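# Two robots drop open a spring-pinned locker gate

## Task

Get the locker's hinged front panel, which swings downward and is latched at both top corners by spring pins, to open and settle in its open position; afterwards release it and back the robots away. It only counts if the gate stays open with no robot supporting it, and neither robot may topple or finish leaning.

## Robot and tools

Robots: r1 and r2 are identical Hello Robot Stretch 3 units. Each has a two-wheel differential base (0.33 m long, 0.34 m wide, passive omni wheel at the back), a mast carrying a lift, and one telescoping arm that sticks out to the robot's RIGHT. The gripper cannot be pushed forward by the arm; drive the base instead. Turning in place pivots about the point between the drive wheels, 0.05 m behind the front edge. With the arm in and the wrist folded, a turn sweeps a 0.28 m radius; an unfolded level wrist reaches past that.

Frames: the base frame sits on the floor between the drive wheels, x forward, y left, z up. hand_pose is expressed in it, located where the closed fingertips meet; with all wrist joints at zero its x axis is up, y points back along the arm toward the mast, z toward the rear. The odometry frame is the base frame at the start. Each robot reports in its own frames, so only images, lidar_m, wrist_depth_mm and head_depth_mm reveal where one robot is relative to the other.

execute_actions: argument actions is a list holding one action or none (empty just returns state and pictures). The action is an object keyed "r1" and/or "r2". Per robot: "base" with exactly one of translate_m (relative straight drive in metres from the current base position, forward positive, -1 to 1) or rotate_rad (relative turn in place in radians, left/counter-clockwise positive, -3.2 to 3.2); no sideways motion. "joints" holds absolute targets by name: lift_m 0 to 1.1 (arm height), arm_m 0 to 0.52 (extension), wrist_yaw_rad -1.345 to 4.42 (0 along the arm, positive toward the front, 3.0 folded over the base), wrist_pitch_rad -1.57 to 0.451 (0 level, negative tips down), wrist_roll_rad -2.911 to 2.911, gripper_m -0.089 to 0.179 (bigger is wider; actual fingertip gap is somewhat less, zero under 0.007), head_pan_rad -3.953 to 1.73 (0 forward, positive left, -1.57 along the arm), head_tilt_rad -1.53 to 0.419 (negative down). Optional "contact_limits": {"arm_m": effort percent 1 to 100} halts the arm once its effort hits that level (negative when retracting); smaller is softer, too small halts immediately, and it also caps holding force until the next action. All motions in one action start together. Omitted joints or bases may keep pushing toward earlier targets. An invalid key or value rejects the whole call. cameras: list from r1_head_camera, r1_nav_camera, r1_wrist_camera, r2_head_camera, r2_nav_camera, r2_wrist_camera, or "all"; null/omitted means all, [] means none. Actions end after 15 s at most.

wait: seconds 0 to 10; commands nothing, returns state and images. zoom_image: camera plus region [x0, y0, x1, y1] in pixels from the top-left, at most 504 by 504, on that camera's latest full image. finished_scene: scene is the number of the current scene; it is final and reports success. If a call reports a stop, later motion calls in the same reply are skipped.

Result lines: base_status and joint_status give how each commanded motion ended. "done" for the base means the wheels turned the full amount, slip included. "off_target" means it rested short and may still push. After contact_stop, time_out or torque_fault the old target is dropped; a stopped lift or arm goes slack until re-commanded (a loaded slack lift may sink). on_its_own covers uncommanded parts; "held at" there is the target held, not the measured position. motor_effort is percent of maximum, positive toward larger joint values, with the peak in brackets; readings carry fixed biases and noise. Wheel effort positive means pushing forward. lidar_m: 12 distances in metres, 30-degree sectors, first straight ahead then counter-clockwise (4th left, 7th behind, 10th right), "-" for nothing; plane 0.17 m high, range 0.15 to 12 m, blind to clear objects and its own body, sees the other robot; mast and low lift hide parts of sectors 5, 6, 9, 10. wrist_depth_mm (45 to 1000) and head_depth_mm (280 to 4000, sideways image) are 7x7 median-depth grids from the top left. base_odometry counts wheel turns; turned_by_wheels and turned_by_imu give turn since last result; base_tilt in degrees (forward/right positive) has a fixed bias of up to about 4 degrees.

Base speed is 0.30 m/s and 1.9 rad/s only when stowed (lift_m under 0.30, arm_m under 0.03, wrist_yaw_rad over 2.54); otherwise 0.10 m/s and 0.63 rad/s. Fold or unfold the wrist only with lift_m 0.32 to 0.95, wrist_pitch_rad -0.4 and roll near 0; once folded the lift may go to 0.25. With yaw below -0.4 keep pitch at -0.5 or lower. Gripping: command below the object width; release by opening at least 0.02 past the contact value.

Avoid: any hard press between the robots (driving even millimetres after base contact is too much; identical drive commands can differ by up to 2.5 cm per metre). Pushing something rigid with the gripper above about 0.45 m can tip the robot before contact stop, worse with raised limits or repeated pushes. Driving while the hand is pushing or hooked on something fixed, or snagging furniture (especially reversing), can tip it; back out in small steps, free the gripper, and drop lift_m to about 0.2 if it stays tilted. Wrist and head have no contact stop; sustained strain shuts a wrist servo off for 10 s (torque_fault). Also avoid drops, slips, slamming the gate and hard impacts.

Each tool is called after "Call:" by a JSON object that holds its "api" and its "payload", one argument or row to a line.

## Session

Call:
{"api": "execute_actions", "payload": {
  "actions": []
}}

Scene clock: 0.00 s.
r1.base_odometry: x=+0.000 y=+0.000 heading=+0.000 (m, m, rad; r1's odometry frame)
r1.turned_by_wheels: +0.000 (rad since the last result)
r1.turned_by_imu: +0.000 (rad since the last result)
r1.base_tilt: forward=-1.1 right=-0.2 (deg)
r1.lidar_m: 1.55 2.52 2.01 4.05 3.35 3.34 2.14 1.77 1.76 1.69 1.40 1.40
r1.head_depth_mm: 1339 1355 1382 1415 1443 1469 1496 / 1418 1448 1473 1497 1519 1543 1567 / 1512 1536 1576 1595 1651 1673 1717 / 1629 1663 1697 1737 1780 1811 1868 / 1783 1799 1852 1895 1939 1990 2015 / 1942 1965 1989 2107 2166 2240 2180 / 2081 2204 2274 2335 2415 2501 2199
r1.base_status: not commanded
r1.joint_positions: lift_m=+0.488 arm_m=-0.001 wrist_yaw_rad=+2.857 wrist_pitch_rad=-0.588 wrist_roll_rad=-0.016 gripper_m=+0.037 head_pan_rad=+0.015 head_tilt_rad=-0.004
r1.joint_status: not commanded
r1.motor_effort: left_wheel=+1 right_wheel=+0 lift_m=+31 arm_m=+1 wrist_yaw_rad=+0 wrist_pitch_rad=+5 wrist_roll_rad=+0 gripper_m=+0 head_pan_rad=+1 head_tilt_rad=+2 (%)
r1.hand_pose: x=+0.0348 y=+0.0476 z=+0.4644 quat_wxyz=(+0.298, +0.694, +0.110, +0.647) (m; r1's base frame)
r1.wrist_depth_mm: - - - - - - - / - - - - - - - / - - - - - - - / 840 - 897 925 970 - - / 725 729 791 796 818 827 864 / 641 647 - 683 709 725 729 / 565 591 - 600 603 627 647
r2.base_odometry: x=+0.000 y=+0.000 heading=+0.000 (m, m, rad; r2's odometry frame)
r2.turned_by_wheels: +0.000 (rad since the last result)
r2.turned_by_imu: +0.000 (rad since the last result)
r2.base_tilt: forward=-0.4 right=-0.2 (deg)
r2.lidar_m: 2.38 2.46 3.31 1.92 3.49 2.50 2.41 2.44 1.76 1.69 1.75 2.35
r2.head_depth_mm: 1843 2459 2406 2433 2407 2361 2346 / 1843 2462 2426 2412 2390 2343 2319 / 1845 2437 2445 2403 2354 2345 2323 / 1844 2443 2402 2393 2353 2329 2326 / 1855 2415 2413 2372 2338 2296 2282 / 1870 2423 2387 2377 2316 2302 2294 / 1872 2411 2370 2329 2321 2293 2268
r2.base_status: not commanded
r2.joint_positions: lift_m=+0.415 arm_m=-0.001 wrist_yaw_rad=+3.031 wrist_pitch_rad=-0.399 wrist_roll_rad=-0.005 gripper_m=+0.037 head_pan_rad=-0.003 head_tilt_rad=+0.007
r2.joint_status: not commanded
r2.motor_effort: left_wheel=+0 right_wheel=+0 lift_m=+22 arm_m=-2 wrist_yaw_rad=+1 wrist_pitch_rad=+7 wrist_roll_rad=+0 gripper_m=+0 head_pan_rad=+1 head_tilt_rad=+2 (%)
r2.hand_pose: x=+0.0037 y=+0.0811 z=+0.4315 quat_wxyz=(+0.178, +0.698, +0.102, +0.686) (m; r2's base frame)
r2.wrist_depth_mm: - - - - - - - / - - - - - - - / - - - - - - - / - - - - - - - / 870 892 922 860 853 832 829 / 721 706 - 706 735 683 689 / 609 597 589 589 598 585 595
pictures: r1_head_camera (sideways: a quarter turn clockwise sets it upright), r1_nav_camera (sideways: a quarter turn counterclockwise sets it upright), r1_wrist_camera, r2_head_camera (sideways: a quarter turn clockwise sets it upright), r2_nav_camera (sideways: a quarter turn counterclockwise sets it upright), r2_wrist_camera
Images, in order (width x height): r1_head_camera 896x504, r1_nav_camera 672x504, r1_wrist_camera 644x364, r2_head_camera 896x504, r2_nav_camera 672x504, r2_wrist_camera 644x364.

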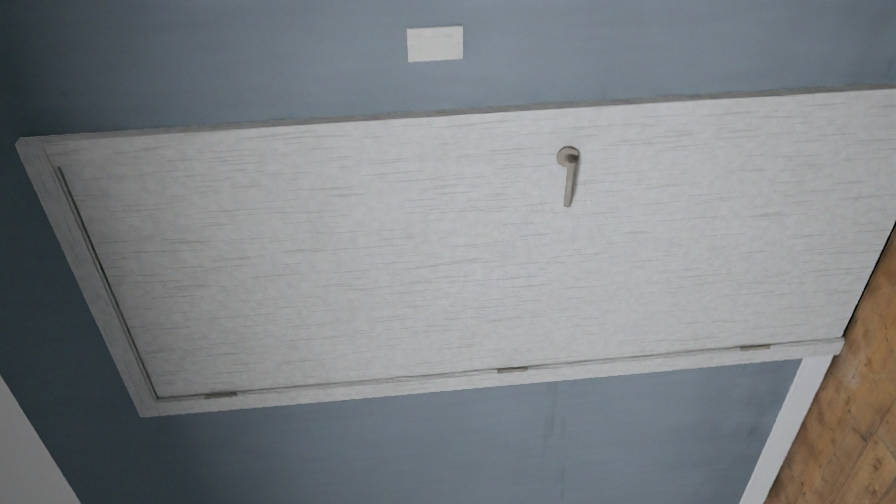

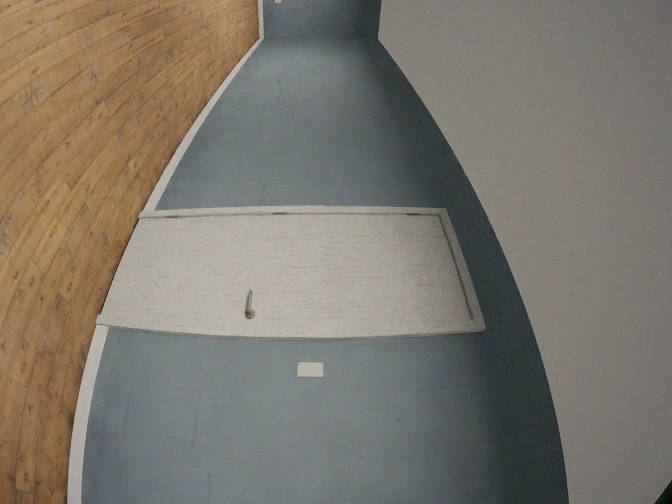

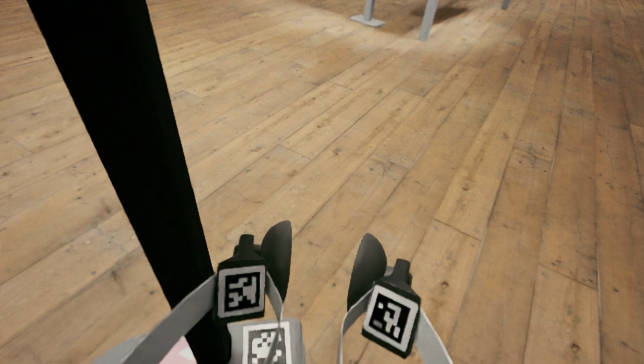

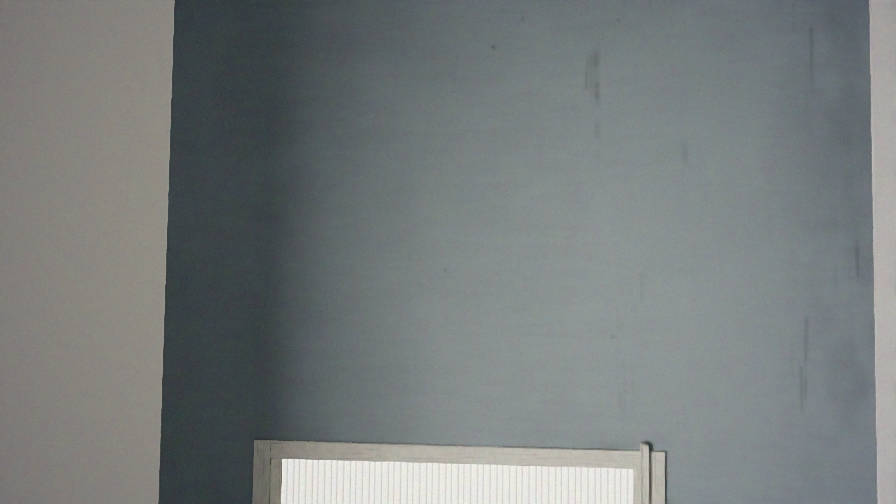

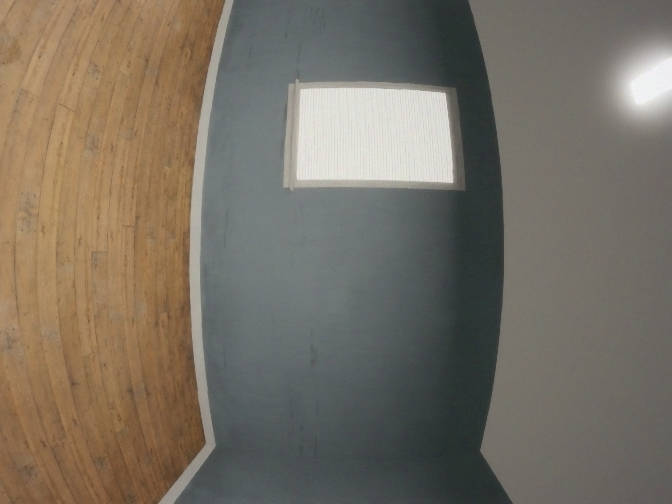

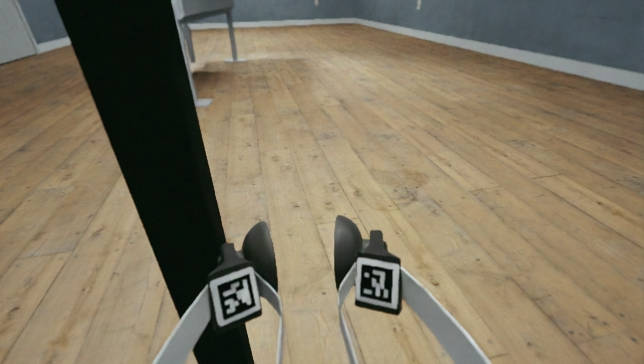

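Looking around for the locker.

Call:
{"api": "execute_actions", "payload": {
  "actions": [
    {"r1":{"joints":{"head_pan_rad":1.6,"head_tilt_rad":-0.4}},"r2":{"joints":{"head_pan_rad":1.6,"head_tilt_rad":-0.4}}}
  ],
  "cameras": ["r1_head_camera","r1_nav_camera","r2_head_camera","r2_nav_camera"]
}}

Scene clock: 8.07 s.
r1.base_odometry: x=+0.000 y=+0.000 heading=+0.000 (m, m, rad; r1's odometry frame)
r1.turned_by_wheels: +0.000 (rad since the last result)
r1.turned_by_imu: +0.000 (rad since the last result)
r1.base_tilt: forward=-1.0 right=-0.4 (deg)
r1.lidar_m: 1.55 2.52 2.01 4.05 3.33 3.35 2.14 1.77 1.76 1.70 1.41 1.40
r1.head_depth_mm: - - 2101 2729 2094 1648 1362 / - - 3992 2732 2118 1672 1370 / - - - 2957 2142 1677 1378 / - - - 2983 2136 1683 1380 / - - - 3005 2154 1704 1385 / 3954 - - 3067 2204 1713 1395 / 3579 3757 3918 3118 2190 1714 1422
r1.base_status: not commanded
r1.joint_positions: lift_m=+0.488 arm_m=-0.001 wrist_yaw_rad=+2.857 wrist_pitch_rad=-0.588 wrist_roll_rad=-0.016 gripper_m=+0.037 head_pan_rad=+1.593 head_tilt_rad=-0.395
r1.joint_status: all done
r1.motor_effort: left_wheel=+0(0) right_wheel=+0(0) lift_m=+32(31) arm_m=+1(0) wrist_yaw_rad=+0(1) wrist_pitch_rad=+5(4) wrist_roll_rad=+0(0) gripper_m=+0(1) head_pan_rad=+3(42) head_tilt_rad=-3(32) (%)
r1.hand_pose: x=+0.0348 y=+0.0476 z=+0.4644 quat_wxyz=(+0.298, +0.694, +0.110, +0.647) (m; r1's base frame)
r1.wrist_depth_mm: - - - - - - - / - - - - - - - / - - - - - - - / 832 - 908 927 959 987 - / 724 720 788 801 814 836 862 / 636 641 - 686 706 725 737 / 561 591 - 602 612 627 644
r2.base_odometry: x=+0.000 y=+0.000 heading=+0.000 (m, m, rad; r2's odometry frame)
r2.turned_by_wheels: +0.000 (rad since the last result)
r2.turned_by_imu: +0.000 (rad since the last result)
r2.base_tilt: forward=-0.4 right=-0.2 (deg)
r2.lidar_m: 2.37 2.45 3.32 1.92 3.47 2.50 2.40 2.44 1.76 1.69 1.75 2.36
r2.head_depth_mm: - - - - 2688 1984 1564 / - - - - 2663 1952 1557 / - - - - 2643 1946 1552 / - - - - 2625 1960 1540 / - - 3056 2794 2641 1956 1543 / - - 3031 2021 2511 1944 1542 / - - - 2064 2611 1935 1534
r2.base_status: not commanded
r2.joint_positions: lift_m=+0.415 arm_m=-0.001 wrist_yaw_rad=+3.031 wrist_pitch_rad=-0.399 wrist_roll_rad=-0.005 gripper_m=+0.037 head_pan_rad=+1.593 head_tilt_rad=-0.395
r2.joint_status: all done
r2.motor_effort: left_wheel=+0(1) right_wheel=-1(0) lift_m=+23(22) arm_m=-2(1) wrist_yaw_rad=+0(0) wrist_pitch_rad=+7(7) wrist_roll_rad=+0(0) gripper_m=+0(0) head_pan_rad=+4(53) head_tilt_rad=-3(29) (%)
r2.hand_pose: x=+0.0037 y=+0.0811 z=+0.4315 quat_wxyz=(+0.178, +0.698, +0.102, +0.686) (m; r2's base frame)
r2.wrist_depth_mm: - - - - - - - / - - - - - - - / - - - - - - - / - - - - - - - / 874 914 924 858 848 871 835 / 703 701 - 711 722 675 676 / 613 604 598 600 581 590 581
pictures: r1_head_camera (sideways: a quarter turn clockwise sets it upright), r1_nav_camera (sideways: a quarter turn counterclockwise sets it upright), r2_head_camera (sideways: a quarter turn clockwise sets it upright), r2_nav_camera (sideways: a quarter turn counterclockwise sets it upright)
Images, in order (width x height): r1_head_camera 896x504, r1_nav_camera 672x504, r2_head_camera 896x504, r2_nav_camera 672x504.

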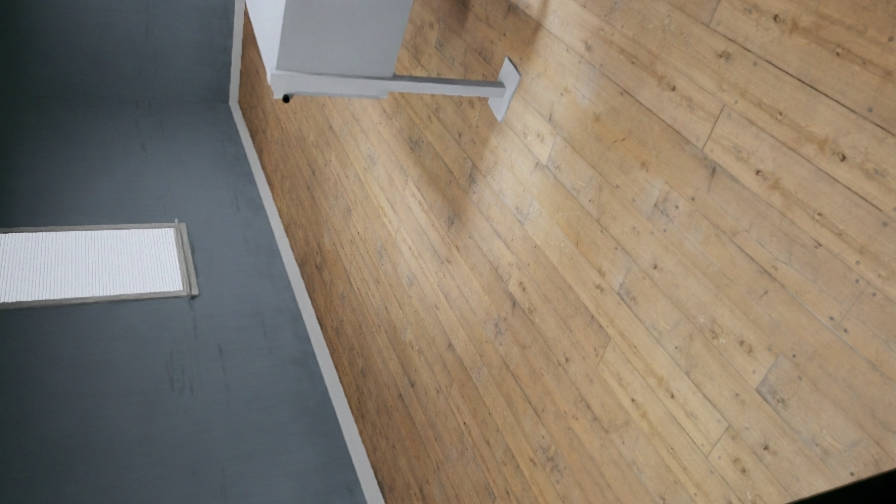

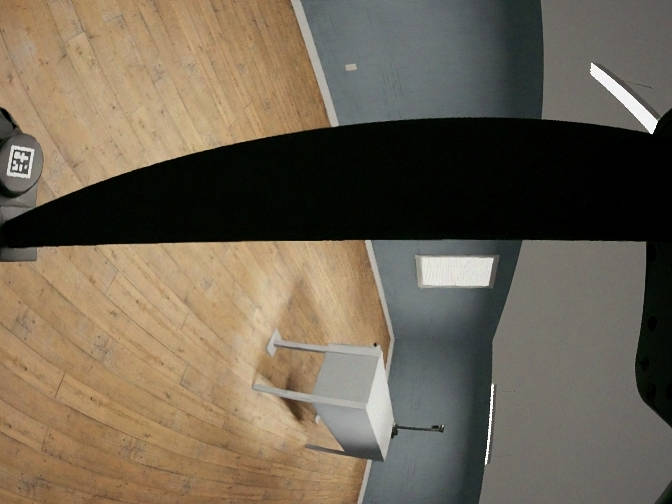

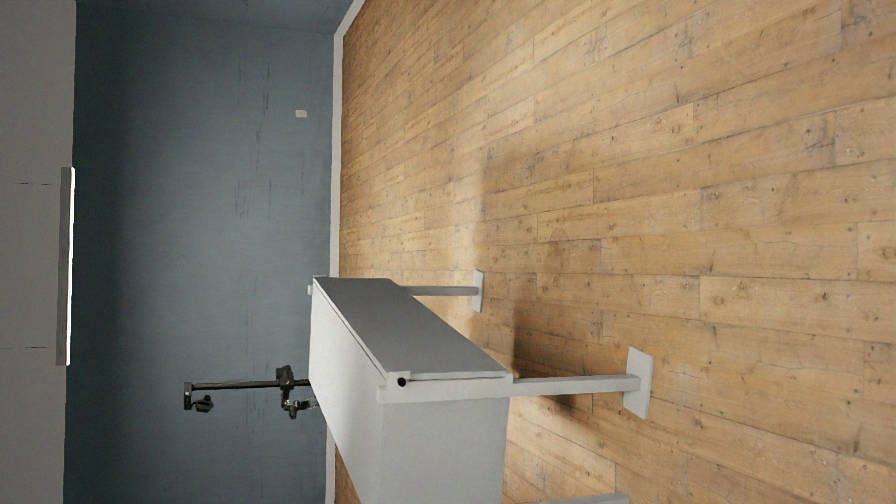

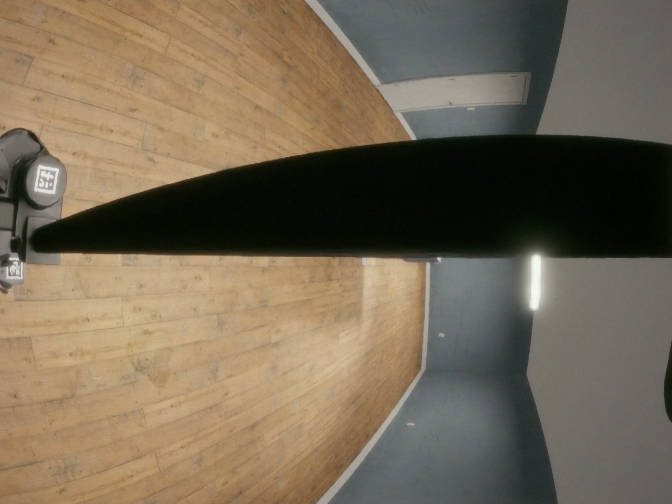

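Call:
{"api": "execute_actions", "payload": {
  "actions": [
    {"r1":{"base":{"rotate_rad":1.5},"joints":{"lift_m":0.27,"wrist_yaw_rad":3.0,"wrist_pitch_rad":-0.4,"head_pan_rad":0,"head_tilt_rad":-0.5}},"r2":{"base":{"rotate_rad":1.7},"joints":{"lift_m":0.27,"head_pan_rad":0,"head_tilt_rad":-0.5}}}
  ],
  "cameras": []
}}

Call:
{"api": "execute_actions", "payload": {
  "actions": [
    {"r1":{"base":{"translate_m":1.0}},"r2":{"base":{"translate_m":0.8}}}
  ],
  "cameras": ["r1_head_camera","r1_nav_camera","r2_head_camera","r2_nav_camera"]
}}

Scene clock: 43.50 s.
r1.base_odometry: x=+0.000 y=+0.000 heading=+1.500 (m, m, rad; r1's odometry frame)
r1.turned_by_wheels: +1.500 (rad since the last result)
r1.turned_by_imu: +1.499 (rad since the last result)
r1.base_tilt: forward=-1.2 right=-0.4 (deg)
r1.lidar_m: 2.20 3.37 3.34 2.22 1.79 1.76 1.77 1.42 1.40 1.52 2.32 2.01
r1.head_depth_mm: - 2125 2041 2328 1864 1523 1276 / - 2176 2238 2418 1876 1525 1280 / - - 3530 2445 1891 1527 1290 / - - 3561 2469 1891 1541 1302 / - - 3616 2530 1920 1551 1306 / - - 3661 2520 1924 1566 1309 / 3807 - 3682 2566 1958 1569 1317
r1.base_status: done
r1.joint_positions: lift_m=+0.270 arm_m=-0.001 wrist_yaw_rad=+2.998 wrist_pitch_rad=-0.422 wrist_roll_rad=-0.016 gripper_m=+0.037 head_pan_rad=+0.007 head_tilt_rad=-0.494
r1.joint_status: all done
r1.motor_effort: left_wheel=-6(14) right_wheel=+5(9) lift_m=+25(26) arm_m=+0(0) wrist_yaw_rad=+2(5) wrist_pitch_rad=+8(9) wrist_roll_rad=+0(0) gripper_m=+1(1) head_pan_rad=-4(44) head_tilt_rad=-2(17) (%)
r1.hand_pose: x=+0.0109 y=+0.0773 z=+0.2821 quat_wxyz=(+0.197, +0.695, +0.100, +0.685) (m; r1's base frame)
r1.wrist_depth_mm: - - - - - - - / - - - - - - - / 851 903 986 - - - - / 668 693 741 775 825 867 920 / 546 557 - 626 652 666 708 / 471 495 - 528 536 552 575 / - - - - 444 469 483
r2.base_odometry: x=+0.000 y=+0.000 heading=+1.700 (m, m, rad; r2's odometry frame)
r2.turned_by_wheels: +1.700 (rad since the last result)
r2.turned_by_imu: +1.673 (rad since the last result)
r2.base_tilt: forward=-0.4 right=-0.2 (deg)
r2.lidar_m: 1.93 3.10 2.44 2.40 2.17 1.71 1.69 1.81 2.41 2.38 2.55 3.83
r2.head_depth_mm: - - - 3196 2280 1759 1433 / - - - 3183 2251 1751 1436 / - - - 3216 2273 1737 1418 / - - 2426 2977 2233 1748 1423 / - - 2033 2167 2239 1744 1426 / - - 2081 2649 2226 1734 1420 / - - - 3068 2226 1728 1415
r2.base_status: done
r2.joint_positions: lift_m=+0.270 arm_m=-0.001 wrist_yaw_rad=+3.031 wrist_pitch_rad=-0.400 wrist_roll_rad=-0.005 gripper_m=+0.037 head_pan_rad=+0.007 head_tilt_rad=-0.494
r2.joint_status: all done
r2.motor_effort: left_wheel=-4(9) right_wheel=+5(9) lift_m=+20(19) arm_m=-1(2) wrist_yaw_rad=-1(0) wrist_pitch_rad=+7(7) wrist_roll_rad=+0(0) gripper_m=+0(0) head_pan_rad=-4(50) head_tilt_rad=-3(16) (%)
r2.hand_pose: x=+0.0037 y=+0.0810 z=+0.2868 quat_wxyz=(+0.179, +0.698, +0.103, +0.686) (m; r2's base frame)
r2.wrist_depth_mm: - - - - - - - / - - - - - - - / - - - - - - - / 856 818 817 814 787 764 783 / 643 636 659 625 617 624 614 / 527 520 - 536 528 508 499 / 447 - - - 427 427 430
pictures: none
No camera images: the call's "cameras" was empty. Leave "cameras" out to get every camera's image.

Scene clock: 48.50 s.
r1.base_odometry: x=+0.071 y=+0.997 heading=+1.499 (m, m, rad; r1's odometry frame)
r1.turned_by_wheels: +0.000 (rad since the last result)
r1.turned_by_imu: -0.006 (rad since the last result)
r1.base_tilt: forward=-1.1 right=-0.4 (deg)
r1.lidar_m: 3.46 2.77 2.74 2.97 2.59 2.55 2.55 2.04 1.98 2.19 3.30 1.16
r1.head_depth_mm: - - 3446 1407 1747 1518 1277 / - - 3441 2434 1881 1533 1289 / - - 3477 2433 1894 1542 1295 / - - 3517 2478 1904 1549 1301 / 3966 - 3620 2496 1917 1555 1303 / 3436 3663 3651 2526 1935 1567 1311 / 3107 3252 3342 2538 1937 1568 1320
r1.base_status: done
r1.joint_positions: lift_m=+0.270 arm_m=-0.001 wrist_yaw_rad=+2.998 wrist_pitch_rad=-0.421 wrist_roll_rad=-0.016 gripper_m=+0.037 head_pan_rad=+0.007 head_tilt_rad=-0.495
r1.joint_status: not commanded
r1.motor_effort: left_wheel=-5(9) right_wheel=+3(9) lift_m=+25(25) arm_m=+0(0) wrist_yaw_rad=+1(1) wrist_pitch_rad=+8(9) wrist_roll_rad=+0(0) gripper_m=+0(0) head_pan_rad=-3(3) head_tilt_rad=-3(2) (%)
r1.hand_pose: x=+0.0108 y=+0.0774 z=+0.2822 quat_wxyz=(+0.196, +0.695, +0.100, +0.685) (m; r1's base frame)
r1.wrist_depth_mm: - - - - - - - / - - - - - - - / 864 899 982 - - - - / 661 690 747 766 821 870 928 / 544 559 - 625 654 678 712 / 475 499 - 526 539 546 574 / - - - - 441 469 479
r2.base_odometry: x=-0.103 y=+0.793 heading=+1.699 (m, m, rad; r2's odometry frame)
r2.turned_by_wheels: +0.000 (rad since the last result)
r2.turned_by_imu: -0.005 (rad since the last result)
r2.base_tilt: forward=-0.4 right=-0.2 (deg)
r2.lidar_m: 1.12 1.33 2.35 2.31 2.48 2.52 2.49 2.68 2.50 2.46 2.64 3.97
r2.head_depth_mm: - - - 3191 2263 1756 1436 / - - - 3192 2262 1763 1421 / - - - 2968 2256 1754 1428 / - - 1868 1643 2146 1754 1421 / - - 1843 1237 1319 1613 1419 / - - 1842 1260 1362 1733 1419 / - - - 1298 1418 1676 1415
r2.base_status: done
r2.joint_positions: lift_m=+0.270 arm_m=-0.001 wrist_yaw_rad=+3.031 wrist_pitch_rad=-0.400 wrist_roll_rad=-0.005 gripper_m=+0.037 head_pan_rad=+0.007 head_tilt_rad=-0.495
r2.joint_status: not commanded
r2.motor_effort: left_wheel=-4(7) right_wheel=+4(9) lift_m=+20(20) arm_m=-2(1) wrist_yaw_rad=+1(0) wrist_pitch_rad=+7(7) wrist_roll_rad=+0(0) gripper_m=+0(0) head_pan_rad=-4(4) head_tilt_rad=-2(2) (%)
r2.hand_pose: x=+0.0037 y=+0.0809 z=+0.2868 quat_wxyz=(+0.179, +0.698, +0.103, +0.686) (m; r2's base frame)
r2.wrist_depth_mm: - - - - - - - / - - - - - - - / - - - - - - - / 846 821 813 804 803 784 787 / 633 635 666 621 619 614 604 / 522 514 - 522 526 500 504 / 453 - - - 431 422 424
pictures: r1_head_camera (sideways: a quarter turn clockwise sets it upright), r1_nav_camera (sideways: a quarter turn counterclockwise sets it upright), r2_head_camera (sideways: a quarter turn clockwise sets it upright), r2_nav_camera (sideways: a quarter turn counterclockwise sets it upright)
Images, in order (width x height): r1_head_camera 896x504, r1_nav_camera 672x504, r2_head_camera 896x504, r2_nav_camera 672x504.

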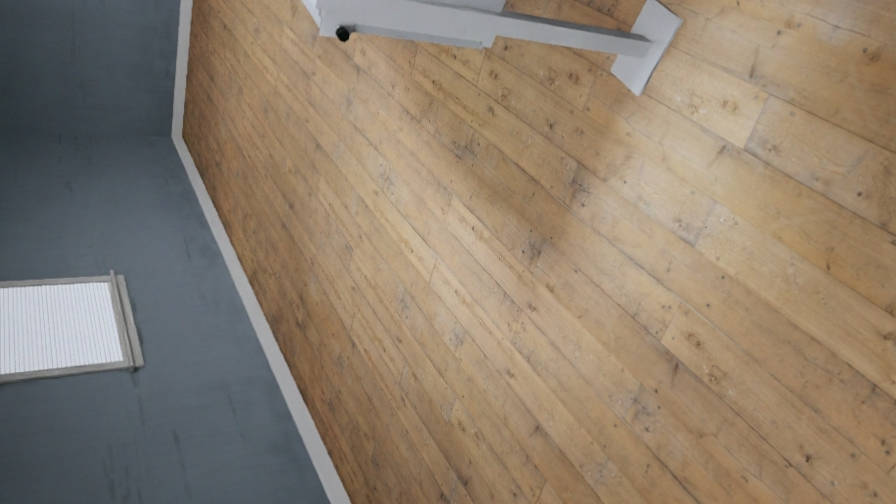

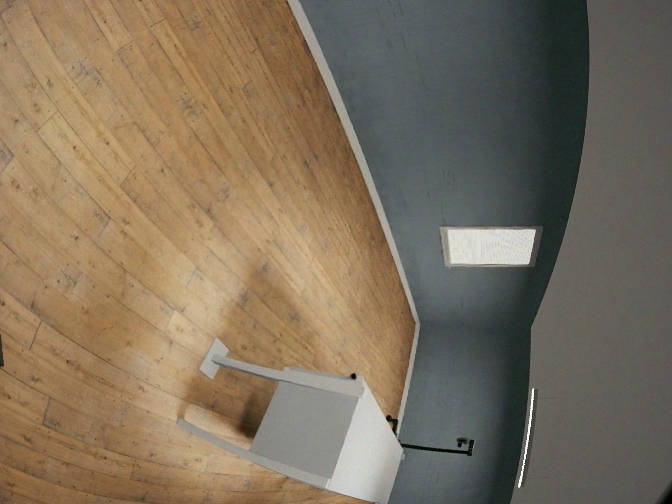

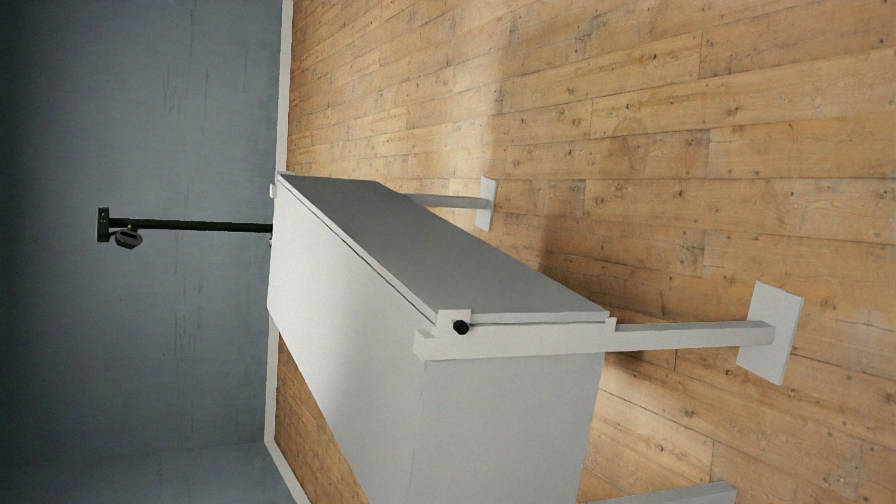

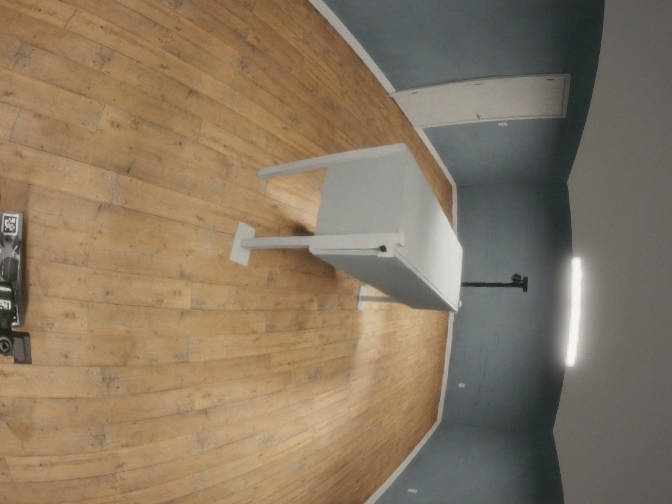

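Call:
{"api": "execute_actions", "payload": {
  "actions": [
    {"r1":{"base":{"translate_m":0.75}},"r2":{"base":{"translate_m":0.42}}}
  ],
  "cameras": []
}}

Call:
{"api": "execute_actions", "payload": {
  "actions": [
    {"r1":{"base":{"rotate_rad":0.79},"joints":{"head_pan_rad":-1.57,"head_tilt_rad":-0.7}},"r2":{"base":{"rotate_rad":1.3},"joints":{"head_pan_rad":-1.57,"head_tilt_rad":-0.7}}}
  ],
  "cameras": []
}}

Call:
{"api": "execute_actions", "payload": {
  "actions": [
    {"r1":{"joints":{"lift_m":0.85}},"r2":{"base":{"translate_m":0.3},"joints":{"lift_m":0.85}}}
  ],
  "cameras": ["r1_head_camera","r2_head_camera"]
}}

Scene clock: 86.03 s.
r1.base_odometry: x=+0.125 y=+1.746 heading=+1.499 (m, m, rad; r1's odometry frame)
r1.turned_by_wheels: +0.000 (rad since the last result)
r1.turned_by_imu: -0.005 (rad since the last result)
r1.base_tilt: forward=-1.0 right=-0.3 (deg)
r1.lidar_m: 2.90 2.31 2.28 2.47 3.18 3.14 3.12 2.48 2.44 0.79 0.65 2.67
r1.head_depth_mm: - - 3381 2411 1857 1513 1282 / - - 3450 2430 1860 1534 1287 / - - 3488 2463 1892 1531 1287 / 3718 - 3552 2488 1906 1545 1303 / 3289 3447 3514 2486 1913 1545 1300 / 2913 3075 3226 2504 1925 1559 1305 / 2601 2730 2890 2517 1945 1572 1313
r1.base_status: done
r1.joint_positions: lift_m=+0.270 arm_m=-0.001 wrist_yaw_rad=+2.998 wrist_pitch_rad=-0.421 wrist_roll_rad=-0.016 gripper_m=+0.037 head_pan_rad=+0.007 head_tilt_rad=-0.495
r1.joint_status: not commanded
r1.motor_effort: left_wheel=-5(10) right_wheel=+3(8) lift_m=+25(26) arm_m=+1(0) wrist_yaw_rad=+1(1) wrist_pitch_rad=+8(8) wrist_roll_rad=+0(0) gripper_m=+0(0) head_pan_rad=-3(3) head_tilt_rad=-3(3) (%)
r1.hand_pose: x=+0.0108 y=+0.0775 z=+0.2822 quat_wxyz=(+0.196, +0.695, +0.100, +0.685) (m; r1's base frame)
r1.wrist_depth_mm: - - - - - - - / - - - - - - - / 850 898 - - - - - / 662 690 743 773 812 886 934 / 544 559 - 627 652 681 709 / 476 496 - 522 539 550 571 / - - - - 445 467 483
r2.base_odometry: x=-0.156 y=+1.210 heading=+1.699 (m, m, rad; r2's odometry frame)
r2.turned_by_wheels: +0.000 (rad since the last result)
r2.turned_by_imu: -0.003 (rad since the last result)
r2.base_tilt: forward=-0.4 right=-0.2 (deg)
r2.lidar_m: 0.71 0.96 2.30 2.27 2.44 2.95 2.91 3.13 2.55 2.51 2.69 4.05
r2.head_depth_mm: - - - 3215 2271 1750 1446 / - - - 3012 2275 1762 1427 / - - 2748 2710 2253 1763 1429 / - - 1868 1256 1268 1688 1423 / - - 1845 1124 882 920 1351 / - - - 1115 831 889 1313 / - - - 1113 867 939 1402
r2.base_status: done
r2.joint_positions: lift_m=+0.270 arm_m=-0.001 wrist_yaw_rad=+3.031 wrist_pitch_rad=-0.400 wrist_roll_rad=-0.005 gripper_m=+0.037 head_pan_rad=+0.007 head_tilt_rad=-0.495
r2.joint_status: not commanded
r2.motor_effort: left_wheel=-3(7) right_wheel=+3(9) lift_m=+20(20) arm_m=-1(2) wrist_yaw_rad=+1(1) wrist_pitch_rad=+7(7) wrist_roll_rad=+0(0) gripper_m=+1(0) head_pan_rad=-4(4) head_tilt_rad=-3(3) (%)
r2.hand_pose: x=+0.0037 y=+0.0809 z=+0.2868 quat_wxyz=(+0.179, +0.697, +0.103, +0.686) (m; r2's base frame)
r2.wrist_depth_mm: - - - - - - - / - - - - - - - / - - - - - - 996 / 845 818 815 773 775 790 783 / 643 645 653 647 631 614 618 / 521 515 - 526 522 511 504 / 444 - - - 429 428 426
pictures: none
No camera images: the call's "cameras" was empty. Leave "cameras" out to get every camera's image.

Scene clock: 88.07 s.
r1.base_odometry: x=+0.125 y=+1.746 heading=+2.289 (m, m, rad; r1's odometry frame)
r1.turned_by_wheels: +0.790 (rad since the last result)
r1.turned_by_imu: +0.789 (rad since the last result)
r1.base_tilt: forward=-1.0 right=-0.4 (deg)
r1.lidar_m: 2.28 2.31 2.91 3.13 3.18 2.67 2.45 2.50 0.79 0.65 3.72 2.47
r1.head_depth_mm: - 1106 836 872 1454 1326 1172 / 1662 1112 842 866 1463 1342 1177 / 1677 1124 843 856 1046 1321 1177 / 3955 1247 916 1188 1538 1341 1180 / - 2884 2385 1896 1590 1350 1186 / - 3061 2390 1905 1589 1363 1191 / - 3224 2407 1907 1595 1364 1195
r1.base_status: done
r1.joint_positions: lift_m=+0.270 arm_m=-0.001 wrist_yaw_rad=+2.998 wrist_pitch_rad=-0.421 wrist_roll_rad=-0.016 gripper_m=+0.037 head_pan_rad=-1.563 head_tilt_rad=-0.692
r1.joint_status: all done
r1.motor_effort: left_wheel=-6(13) right_wheel=+5(8) lift_m=+26(26) arm_m=+0(0) wrist_yaw_rad=+1(1) wrist_pitch_rad=+8(8) wrist_roll_rad=+0(0) gripper_m=+0(2) head_pan_rad=-3(41) head_tilt_rad=-5(25) (%)
r1.hand_pose: x=+0.0108 y=+0.0775 z=+0.2822 quat_wxyz=(+0.196, +0.695, +0.100, +0.685) (m; r1's base frame)
r1.wrist_depth_mm: - - - - - - - / - - - - - - - / 844 889 991 - - - - / 666 687 739 778 818 873 938 / 545 559 - 619 646 670 709 / 468 498 - 528 542 546 577 / - - - - 441 464 482
r2.base_odometry: x=-0.156 y=+1.210 heading=+2.999 (m, m, rad; r2's odometry frame)
r2.turned_by_wheels: +1.300 (rad since the last result)
r2.turned_by_imu: +1.279 (rad since the last result)
r2.base_tilt: forward=-0.4 right=-0.2 (deg)
r2.lidar_m: 2.27 2.29 2.80 2.90 2.93 2.77 2.51 2.52 3.11 2.04 0.71 0.96
r2.head_depth_mm: - - 3047 2253 1795 1486 1268 / - - 2983 2233 1779 1483 1261 / - - 3038 2223 1772 1468 1263 / - - 2995 2217 1763 1474 1259 / - 3681 2767 2205 1764 1458 1257 / - 1672 1349 1394 1756 1463 1241 / - 1542 1035 896 911 1074 1205
r2.base_status: done
r2.joint_positions: lift_m=+0.270 arm_m=-0.001 wrist_yaw_rad=+3.031 wrist_pitch_rad=-0.400 wrist_roll_rad=-0.005 gripper_m=+0.037 head_pan_rad=-1.563 head_tilt_rad=-0.692
r2.joint_status: all done
r2.motor_effort: left_wheel=-4(9) right_wheel=+4(10) lift_m=+20(20) arm_m=-2(2) wrist_yaw_rad=+0(0) wrist_pitch_rad=+7(7) wrist_roll_rad=+0(0) gripper_m=+0(0) head_pan_rad=-3(51) head_tilt_rad=-5(27) (%)
r2.hand_pose: x=+0.0037 y=+0.0809 z=+0.2868 quat_wxyz=(+0.179, +0.697, +0.103, +0.686) (m; r2's base frame)
r2.wrist_depth_mm: - - - - - - - / - - - - - - - / - - - - - - - / 841 831 817 800 791 768 790 / 632 636 654 634 632 623 617 / 527 523 - 534 523 510 499 / 447 - - - 434 431 428
pictures: none
No camera images: the call's "cameras" was empty. Leave "cameras" out to get every camera's image.

Scene clock: 94.17 s.
r1.base_odometry: x=+0.125 y=+1.746 heading=+2.289 (m, m, rad; r1's odometry frame)
r1.turned_by_wheels: +0.000 (rad since the last result)
r1.turned_by_imu: +0.000 (rad since the last result)
r1.base_tilt: forward=-1.0 right=-0.3 (deg)
r1.lidar_m: 2.28 2.31 2.90 3.14 3.19 2.67 2.44 2.50 0.79 0.65 3.74 2.48
r1.head_depth_mm: - 1107 836 872 1461 - 1132 / 1654 1114 840 870 1464 - 1136 / 1681 1125 846 857 1042 1408 - / 2560 1252 920 1181 1543 1408 - / - 3019 2368 1907 1588 1435 1136 / - 3198 2400 1906 1586 1355 1186 / - 3290 2383 1916 1604 1370 1192
r1.base_status: not commanded
r1.joint_positions: lift_m=+0.850 arm_m=-0.001 wrist_yaw_rad=+2.998 wrist_pitch_rad=-0.421 wrist_roll_rad=-0.016 gripper_m=+0.037 head_pan_rad=-1.563 head_tilt_rad=-0.692
r1.joint_status: all done
r1.motor_effort: left_wheel=-5(5) right_wheel=+4(5) lift_m=+35(35) arm_m=+0(0) wrist_yaw_rad=+1(1) wrist_pitch_rad=+8(8) wrist_roll_rad=+0(0) gripper_m=+1(0) head_pan_rad=-3(3) head_tilt_rad=-5(3) (%)
r1.hand_pose: x=+0.0108 y=+0.0775 z=+0.8619 quat_wxyz=(+0.196, +0.695, +0.099, +0.685) (m; r1's base frame)
r1.wrist_depth_mm: - - - - - - - / - - - - - - - / - - - - - - - / - - - - - - - / - - - - - - - / - - - - - - - / - - - - - - -
r2.base_odometry: x=-0.453 y=+1.253 heading=+2.999 (m, m, rad; r2's odometry frame)
r2.turned_by_wheels: +0.000 (rad since the last result)
r2.turned_by_imu: -0.002 (rad since the last result)
r2.base_tilt: forward=-0.4 right=-0.2 (deg)
r2.lidar_m: 1.97 1.99 2.43 2.96 2.98 3.09 2.81 2.83 3.48 0.64 0.76 2.18
r2.head_depth_mm: - - 3006 2238 1788 1521 - / - - 3009 2237 1773 1520 - / - - 2973 2216 1757 1478 - / - 1864 1107 794 887 1397 - / - 1559 1046 809 883 1366 - / - 1561 1044 808 884 1398 1260 / - - 1038 807 887 1409 1248
r2.base_status: done
r2.joint_positions: lift_m=+0.850 arm_m=-0.001 wrist_yaw_rad=+3.031 wrist_pitch_rad=-0.400 wrist_roll_rad=-0.005 gripper_m=+0.037 head_pan_rad=-1.563 head_tilt_rad=-0.692
r2.joint_status: all done
r2.motor_effort: left_wheel=-4(10) right_wheel=+4(10) lift_m=+25(27) arm_m=-2(2) wrist_yaw_rad=+0(0) wrist_pitch_rad=+7(8) wrist_roll_rad=+0(0) gripper_m=+0(1) head_pan_rad=-2(3) head_tilt_rad=-4(4) (%)
r2.hand_pose: x=+0.0037 y=+0.0809 z=+0.8665 quat_wxyz=(+0.179, +0.697, +0.103, +0.686) (m; r2's base frame)
r2.wrist_depth_mm: - - - - - - - / - - - - - - - / - - - - - - - / - - - - - - - / - - - - - - - / - - - - - - - / - - - - - - -
pictures: r1_head_camera (sideways: a quarter turn clockwise sets it upright), r2_head_camera (sideways: a quarter turn clockwise sets it upright)
Images, in order (width x height): r1_head_camera 896x504, r2_head_camera 896x504.

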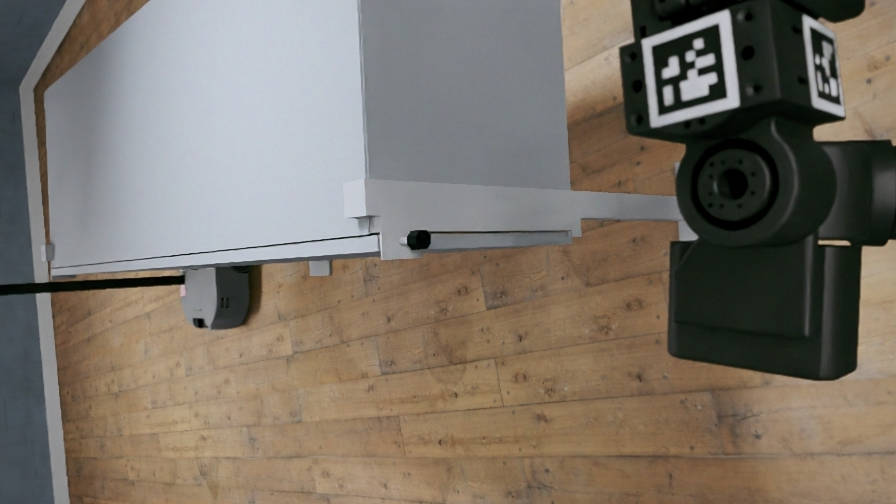

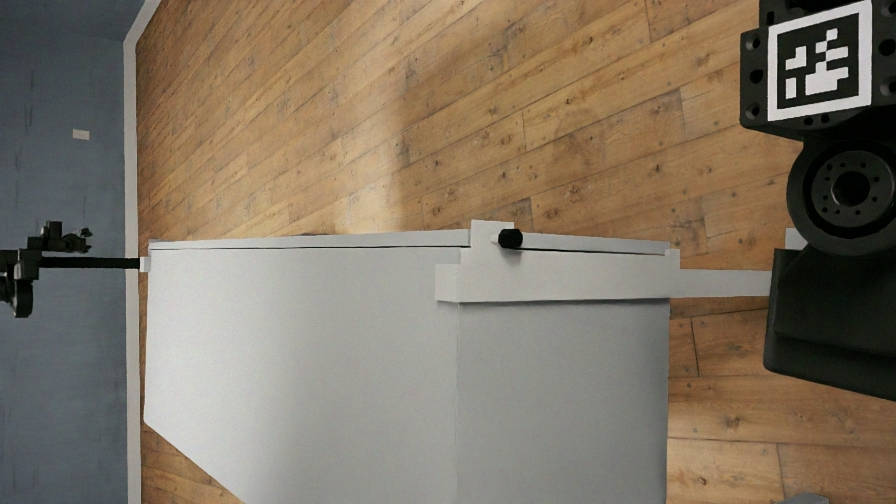

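Call:
{"api": "execute_actions", "payload": {
  "actions": [
    {"r1":{"joints":{"wrist_yaw_rad":0,"gripper_m":0.1}},"r2":{"joints":{"wrist_yaw_rad":0,"gripper_m":0.1}}}
  ],
  "cameras": []
}}

Call:
{"api": "execute_actions", "payload": {
  "actions": [
    {"r1":{"joints":{"wrist_pitch_rad":0,"lift_m":0.72}},"r2":{"joints":{"wrist_pitch_rad":0,"lift_m":0.72}}}
  ],
  "cameras": ["r1_head_camera","r1_wrist_camera","r2_head_camera","r2_wrist_camera"]
}}

Scene clock: 108.50 s.
r1.base_odometry: x=+0.125 y=+1.746 heading=+2.289 (m, m, rad; r1's odometry frame)
r1.turned_by_wheels: +0.000 (rad since the last result)
r1.turned_by_imu: +0.000 (rad since the last result)
r1.base_tilt: forward=-1.0 right=-0.2 (deg)
r1.lidar_m: 2.28 2.31 2.91 3.15 3.18 2.67 2.45 2.50 0.79 0.65 3.73 2.47
r1.head_depth_mm: - 1107 838 875 1459 - - / 1658 1113 839 867 1470 - - / 1673 1122 844 857 987 - - / 1933 1246 920 1177 1615 - 1182 / - 3023 2392 1909 1609 1355 1185 / - 3161 2407 1896 1585 1357 1188 / - 3228 2405 1921 1596 1371 1186
r1.base_status: not commanded
r1.joint_positions: lift_m=+0.850 arm_m=-0.001 wrist_yaw_rad=+0.003 wrist_pitch_rad=-0.421 wrist_roll_rad=-0.016 gripper_m=+0.100 head_pan_rad=-1.563 head_tilt_rad=-0.692
r1.joint_status: all done
r1.motor_effort: left_wheel=-5(7) right_wheel=+4(5) lift_m=+35(35) arm_m=+1(0) wrist_yaw_rad=-3(5) wrist_pitch_rad=+8(8) wrist_roll_rad=+0(0) gripper_m=+1(99) head_pan_rad=-4(3) head_tilt_rad=-5(5) (%)
r1.hand_pose: x=-0.0209 y=-0.3684 z=+0.8619 quat_wxyz=(+0.697, +0.150, -0.685, -0.146) (m; r1's base frame)
r1.wrist_depth_mm: - - - - - - - / - - - - 683 784 - / - - - - 435 468 518 / - - - - 456 441 419 / - - - - 506 490 458 / - - - - 574 526 501 / - - - - - 588 552
r2.base_odometry: x=-0.453 y=+1.253 heading=+2.999 (m, m, rad; r2's odometry frame)
r2.turned_by_wheels: +0.000 (rad since the last result)
r2.turned_by_imu: +0.000 (rad since the last result)
r2.base_tilt: forward=-0.4 right=-0.2 (deg)
r2.lidar_m: 1.97 1.98 2.43 2.96 2.97 3.12 2.80 2.83 3.47 0.64 0.76 2.18
r2.head_depth_mm: - - 3069 2235 1796 1521 - / - - 2978 2247 1780 1519 - / - - 2978 2235 1781 - - / - 1859 1107 797 891 1034 - / - 1573 1048 810 879 1378 1239 / - 1558 1040 808 885 1392 1250 / - - 1038 805 880 1423 1244
r2.base_status: not commanded
r2.joint_positions: lift_m=+0.850 arm_m=-0.001 wrist_yaw_rad=+0.002 wrist_pitch_rad=-0.400 wrist_roll_rad=-0.005 gripper_m=+0.100 head_pan_rad=-1.563 head_tilt_rad=-0.692
r2.joint_status: all done
r2.motor_effort: left_wheel=-4(4) right_wheel=+4(4) lift_m=+25(25) arm_m=-2(1) wrist_yaw_rad=-3(1) wrist_pitch_rad=+7(7) wrist_roll_rad=+0(0) gripper_m=+1(99) head_pan_rad=-3(3) head_tilt_rad=-4(4) (%)
r2.hand_pose: x=-0.0210 y=-0.3709 z=+0.8665 quat_wxyz=(+0.695, +0.142, -0.691, -0.140) (m; r2's base frame)
r2.wrist_depth_mm: - - - - - - - / - 719 719 - - - - / 444 445 430 - - - - / 430 446 461 - - - - / 482 490 505 - - - - / 532 537 580 - - - - / - - - - - - -
pictures: none
No camera images: the call's "cameras" was empty. Leave "cameras" out to get every camera's image.

Scene clock: 110.50 s.
r1.base_odometry: x=+0.125 y=+1.746 heading=+2.289 (m, m, rad; r1's odometry frame)
r1.turned_by_wheels: +0.000 (rad since the last result)
r1.turned_by_imu: +0.000 (rad since the last result)
r1.base_tilt: forward=-1.2 right=-0.3 (deg)
r1.lidar_m: 2.29 2.31 2.91 3.14 3.19 2.67 2.45 2.50 0.79 0.65 3.74 2.46
r1.head_depth_mm: - 1108 836 874 1455 1323 - / 1657 1115 840 867 1467 1340 - / 1685 1128 846 859 1030 1368 - / 1989 1245 920 1185 1546 1410 1162 / - 3037 2374 1892 1578 1351 1189 / - 3181 2397 1900 1595 1359 1188 / - 3234 2406 1922 1593 1371 1184
r1.base_status: not commanded
r1.joint_positions: lift_m=+0.720 arm_m=-0.001 wrist_yaw_rad=+0.003 wrist_pitch_rad=-0.025 wrist_roll_rad=-0.016 gripper_m=+0.100 head_pan_rad=-1.563 head_tilt_rad=-0.692
r1.joint_status: all done
r1.motor_effort: left_wheel=-6(7) right_wheel=+5(5) lift_m=+26(29) arm_m=+0(1) wrist_yaw_rad=-3(4) wrist_pitch_rad=+10(11) wrist_roll_rad=+0(0) gripper_m=+1(1) head_pan_rad=-4(3) head_tilt_rad=-4(4) (%)
r1.hand_pose: x=-0.0208 y=-0.3999 z=+0.8285 quat_wxyz=(+0.713, +0.010, -0.701, -0.008) (m; r1's base frame)
r1.wrist_depth_mm: - - - - - - - / - - - - - - - / - - - - - - - / - - - - 581 846 - / - - - - 414 412 401 / - - - - 419 418 404 / - - - - 443 426 412
r2.base_odometry: x=-0.453 y=+1.253 heading=+2.999 (m, m, rad; r2's odometry frame)
r2.turned_by_wheels: +0.000 (rad since the last result)
r2.turned_by_imu: +0.000 (rad since the last result)
r2.base_tilt: forward=-0.4 right=-0.2 (deg)
r2.lidar_m: 1.98 1.99 2.43 2.96 2.98 3.11 2.80 2.82 3.46 0.64 0.76 2.18
r2.head_depth_mm: - - 3050 2252 1795 1488 1272 / - - 2986 2215 1776 1469 1264 / - - 3004 2209 1772 1437 1280 / - 1855 1107 796 889 1401 - / - 1568 1047 813 882 1398 1231 / - 1566 1038 808 884 1389 1243 / - - 1038 807 884 1413 1245
r2.base_status: not commanded
r2.joint_positions: lift_m=+0.720 arm_m=-0.001 wrist_yaw_rad=+0.002 wrist_pitch_rad=-0.023 wrist_roll_rad=-0.005 gripper_m=+0.100 head_pan_rad=-1.563 head_tilt_rad=-0.692
r2.joint_status: all done
r2.motor_effort: left_wheel=-5(4) right_wheel=+4(4) lift_m=+20(19) arm_m=-2(1) wrist_yaw_rad=-2(3) wrist_pitch_rad=+12(12) wrist_roll_rad=+0(0) gripper_m=+0(1) head_pan_rad=-4(3) head_tilt_rad=-5(4) (%)
r2.hand_pose: x=-0.0210 y=-0.3999 z=+0.8289 quat_wxyz=(+0.709, +0.009, -0.705, -0.008) (m; r2's base frame)
r2.wrist_depth_mm: - - - - - - - / - - - - - - - / - - - - - - - / - 521 423 - - - - / 404 410 413 - - - - / 416 417 434 - - - - / 425 442 447 - - - -
pictures: r1_head_camera (sideways: a quarter turn clockwise sets it upright), r1_wrist_camera, r2_head_camera (sideways: a quarter turn clockwise sets it upright), r2_wrist_camera
Images, in order (width x height): r1_head_camera 896x504, r1_wrist_camera 644x364, r2_head_camera 896x504, r2_wrist_camera 644x364.

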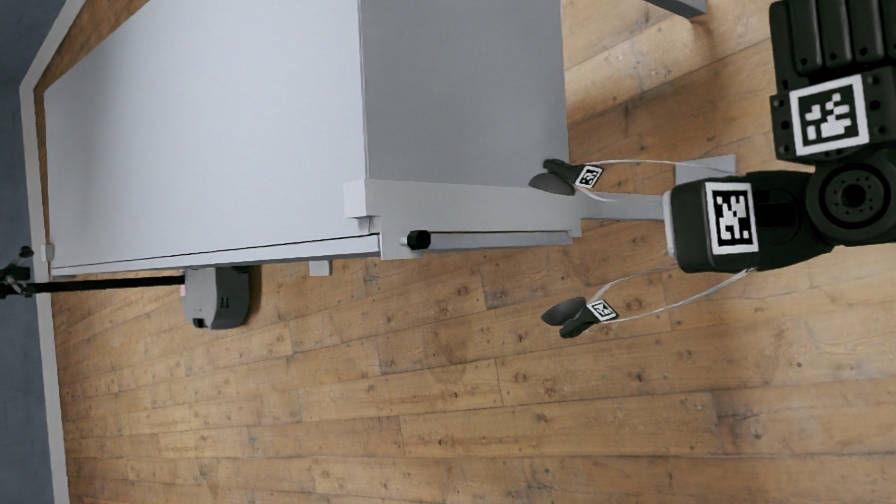

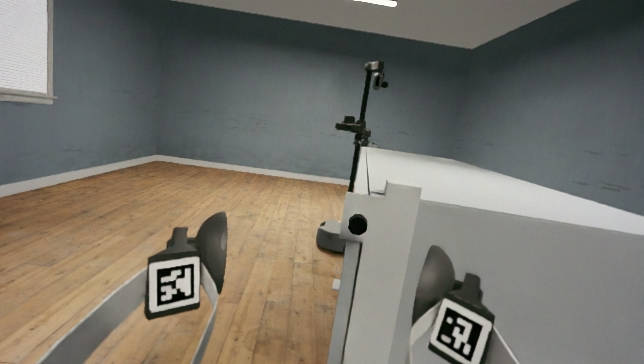

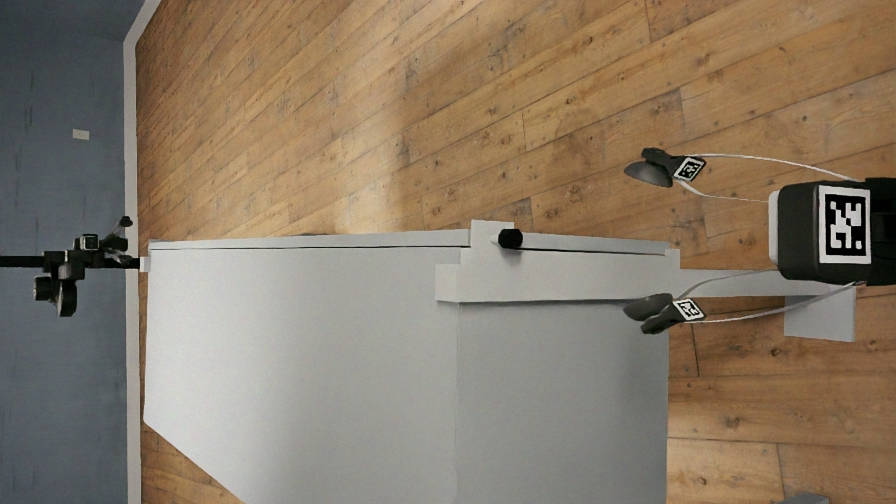

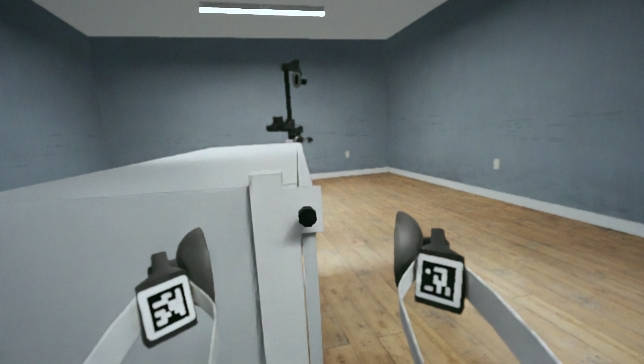

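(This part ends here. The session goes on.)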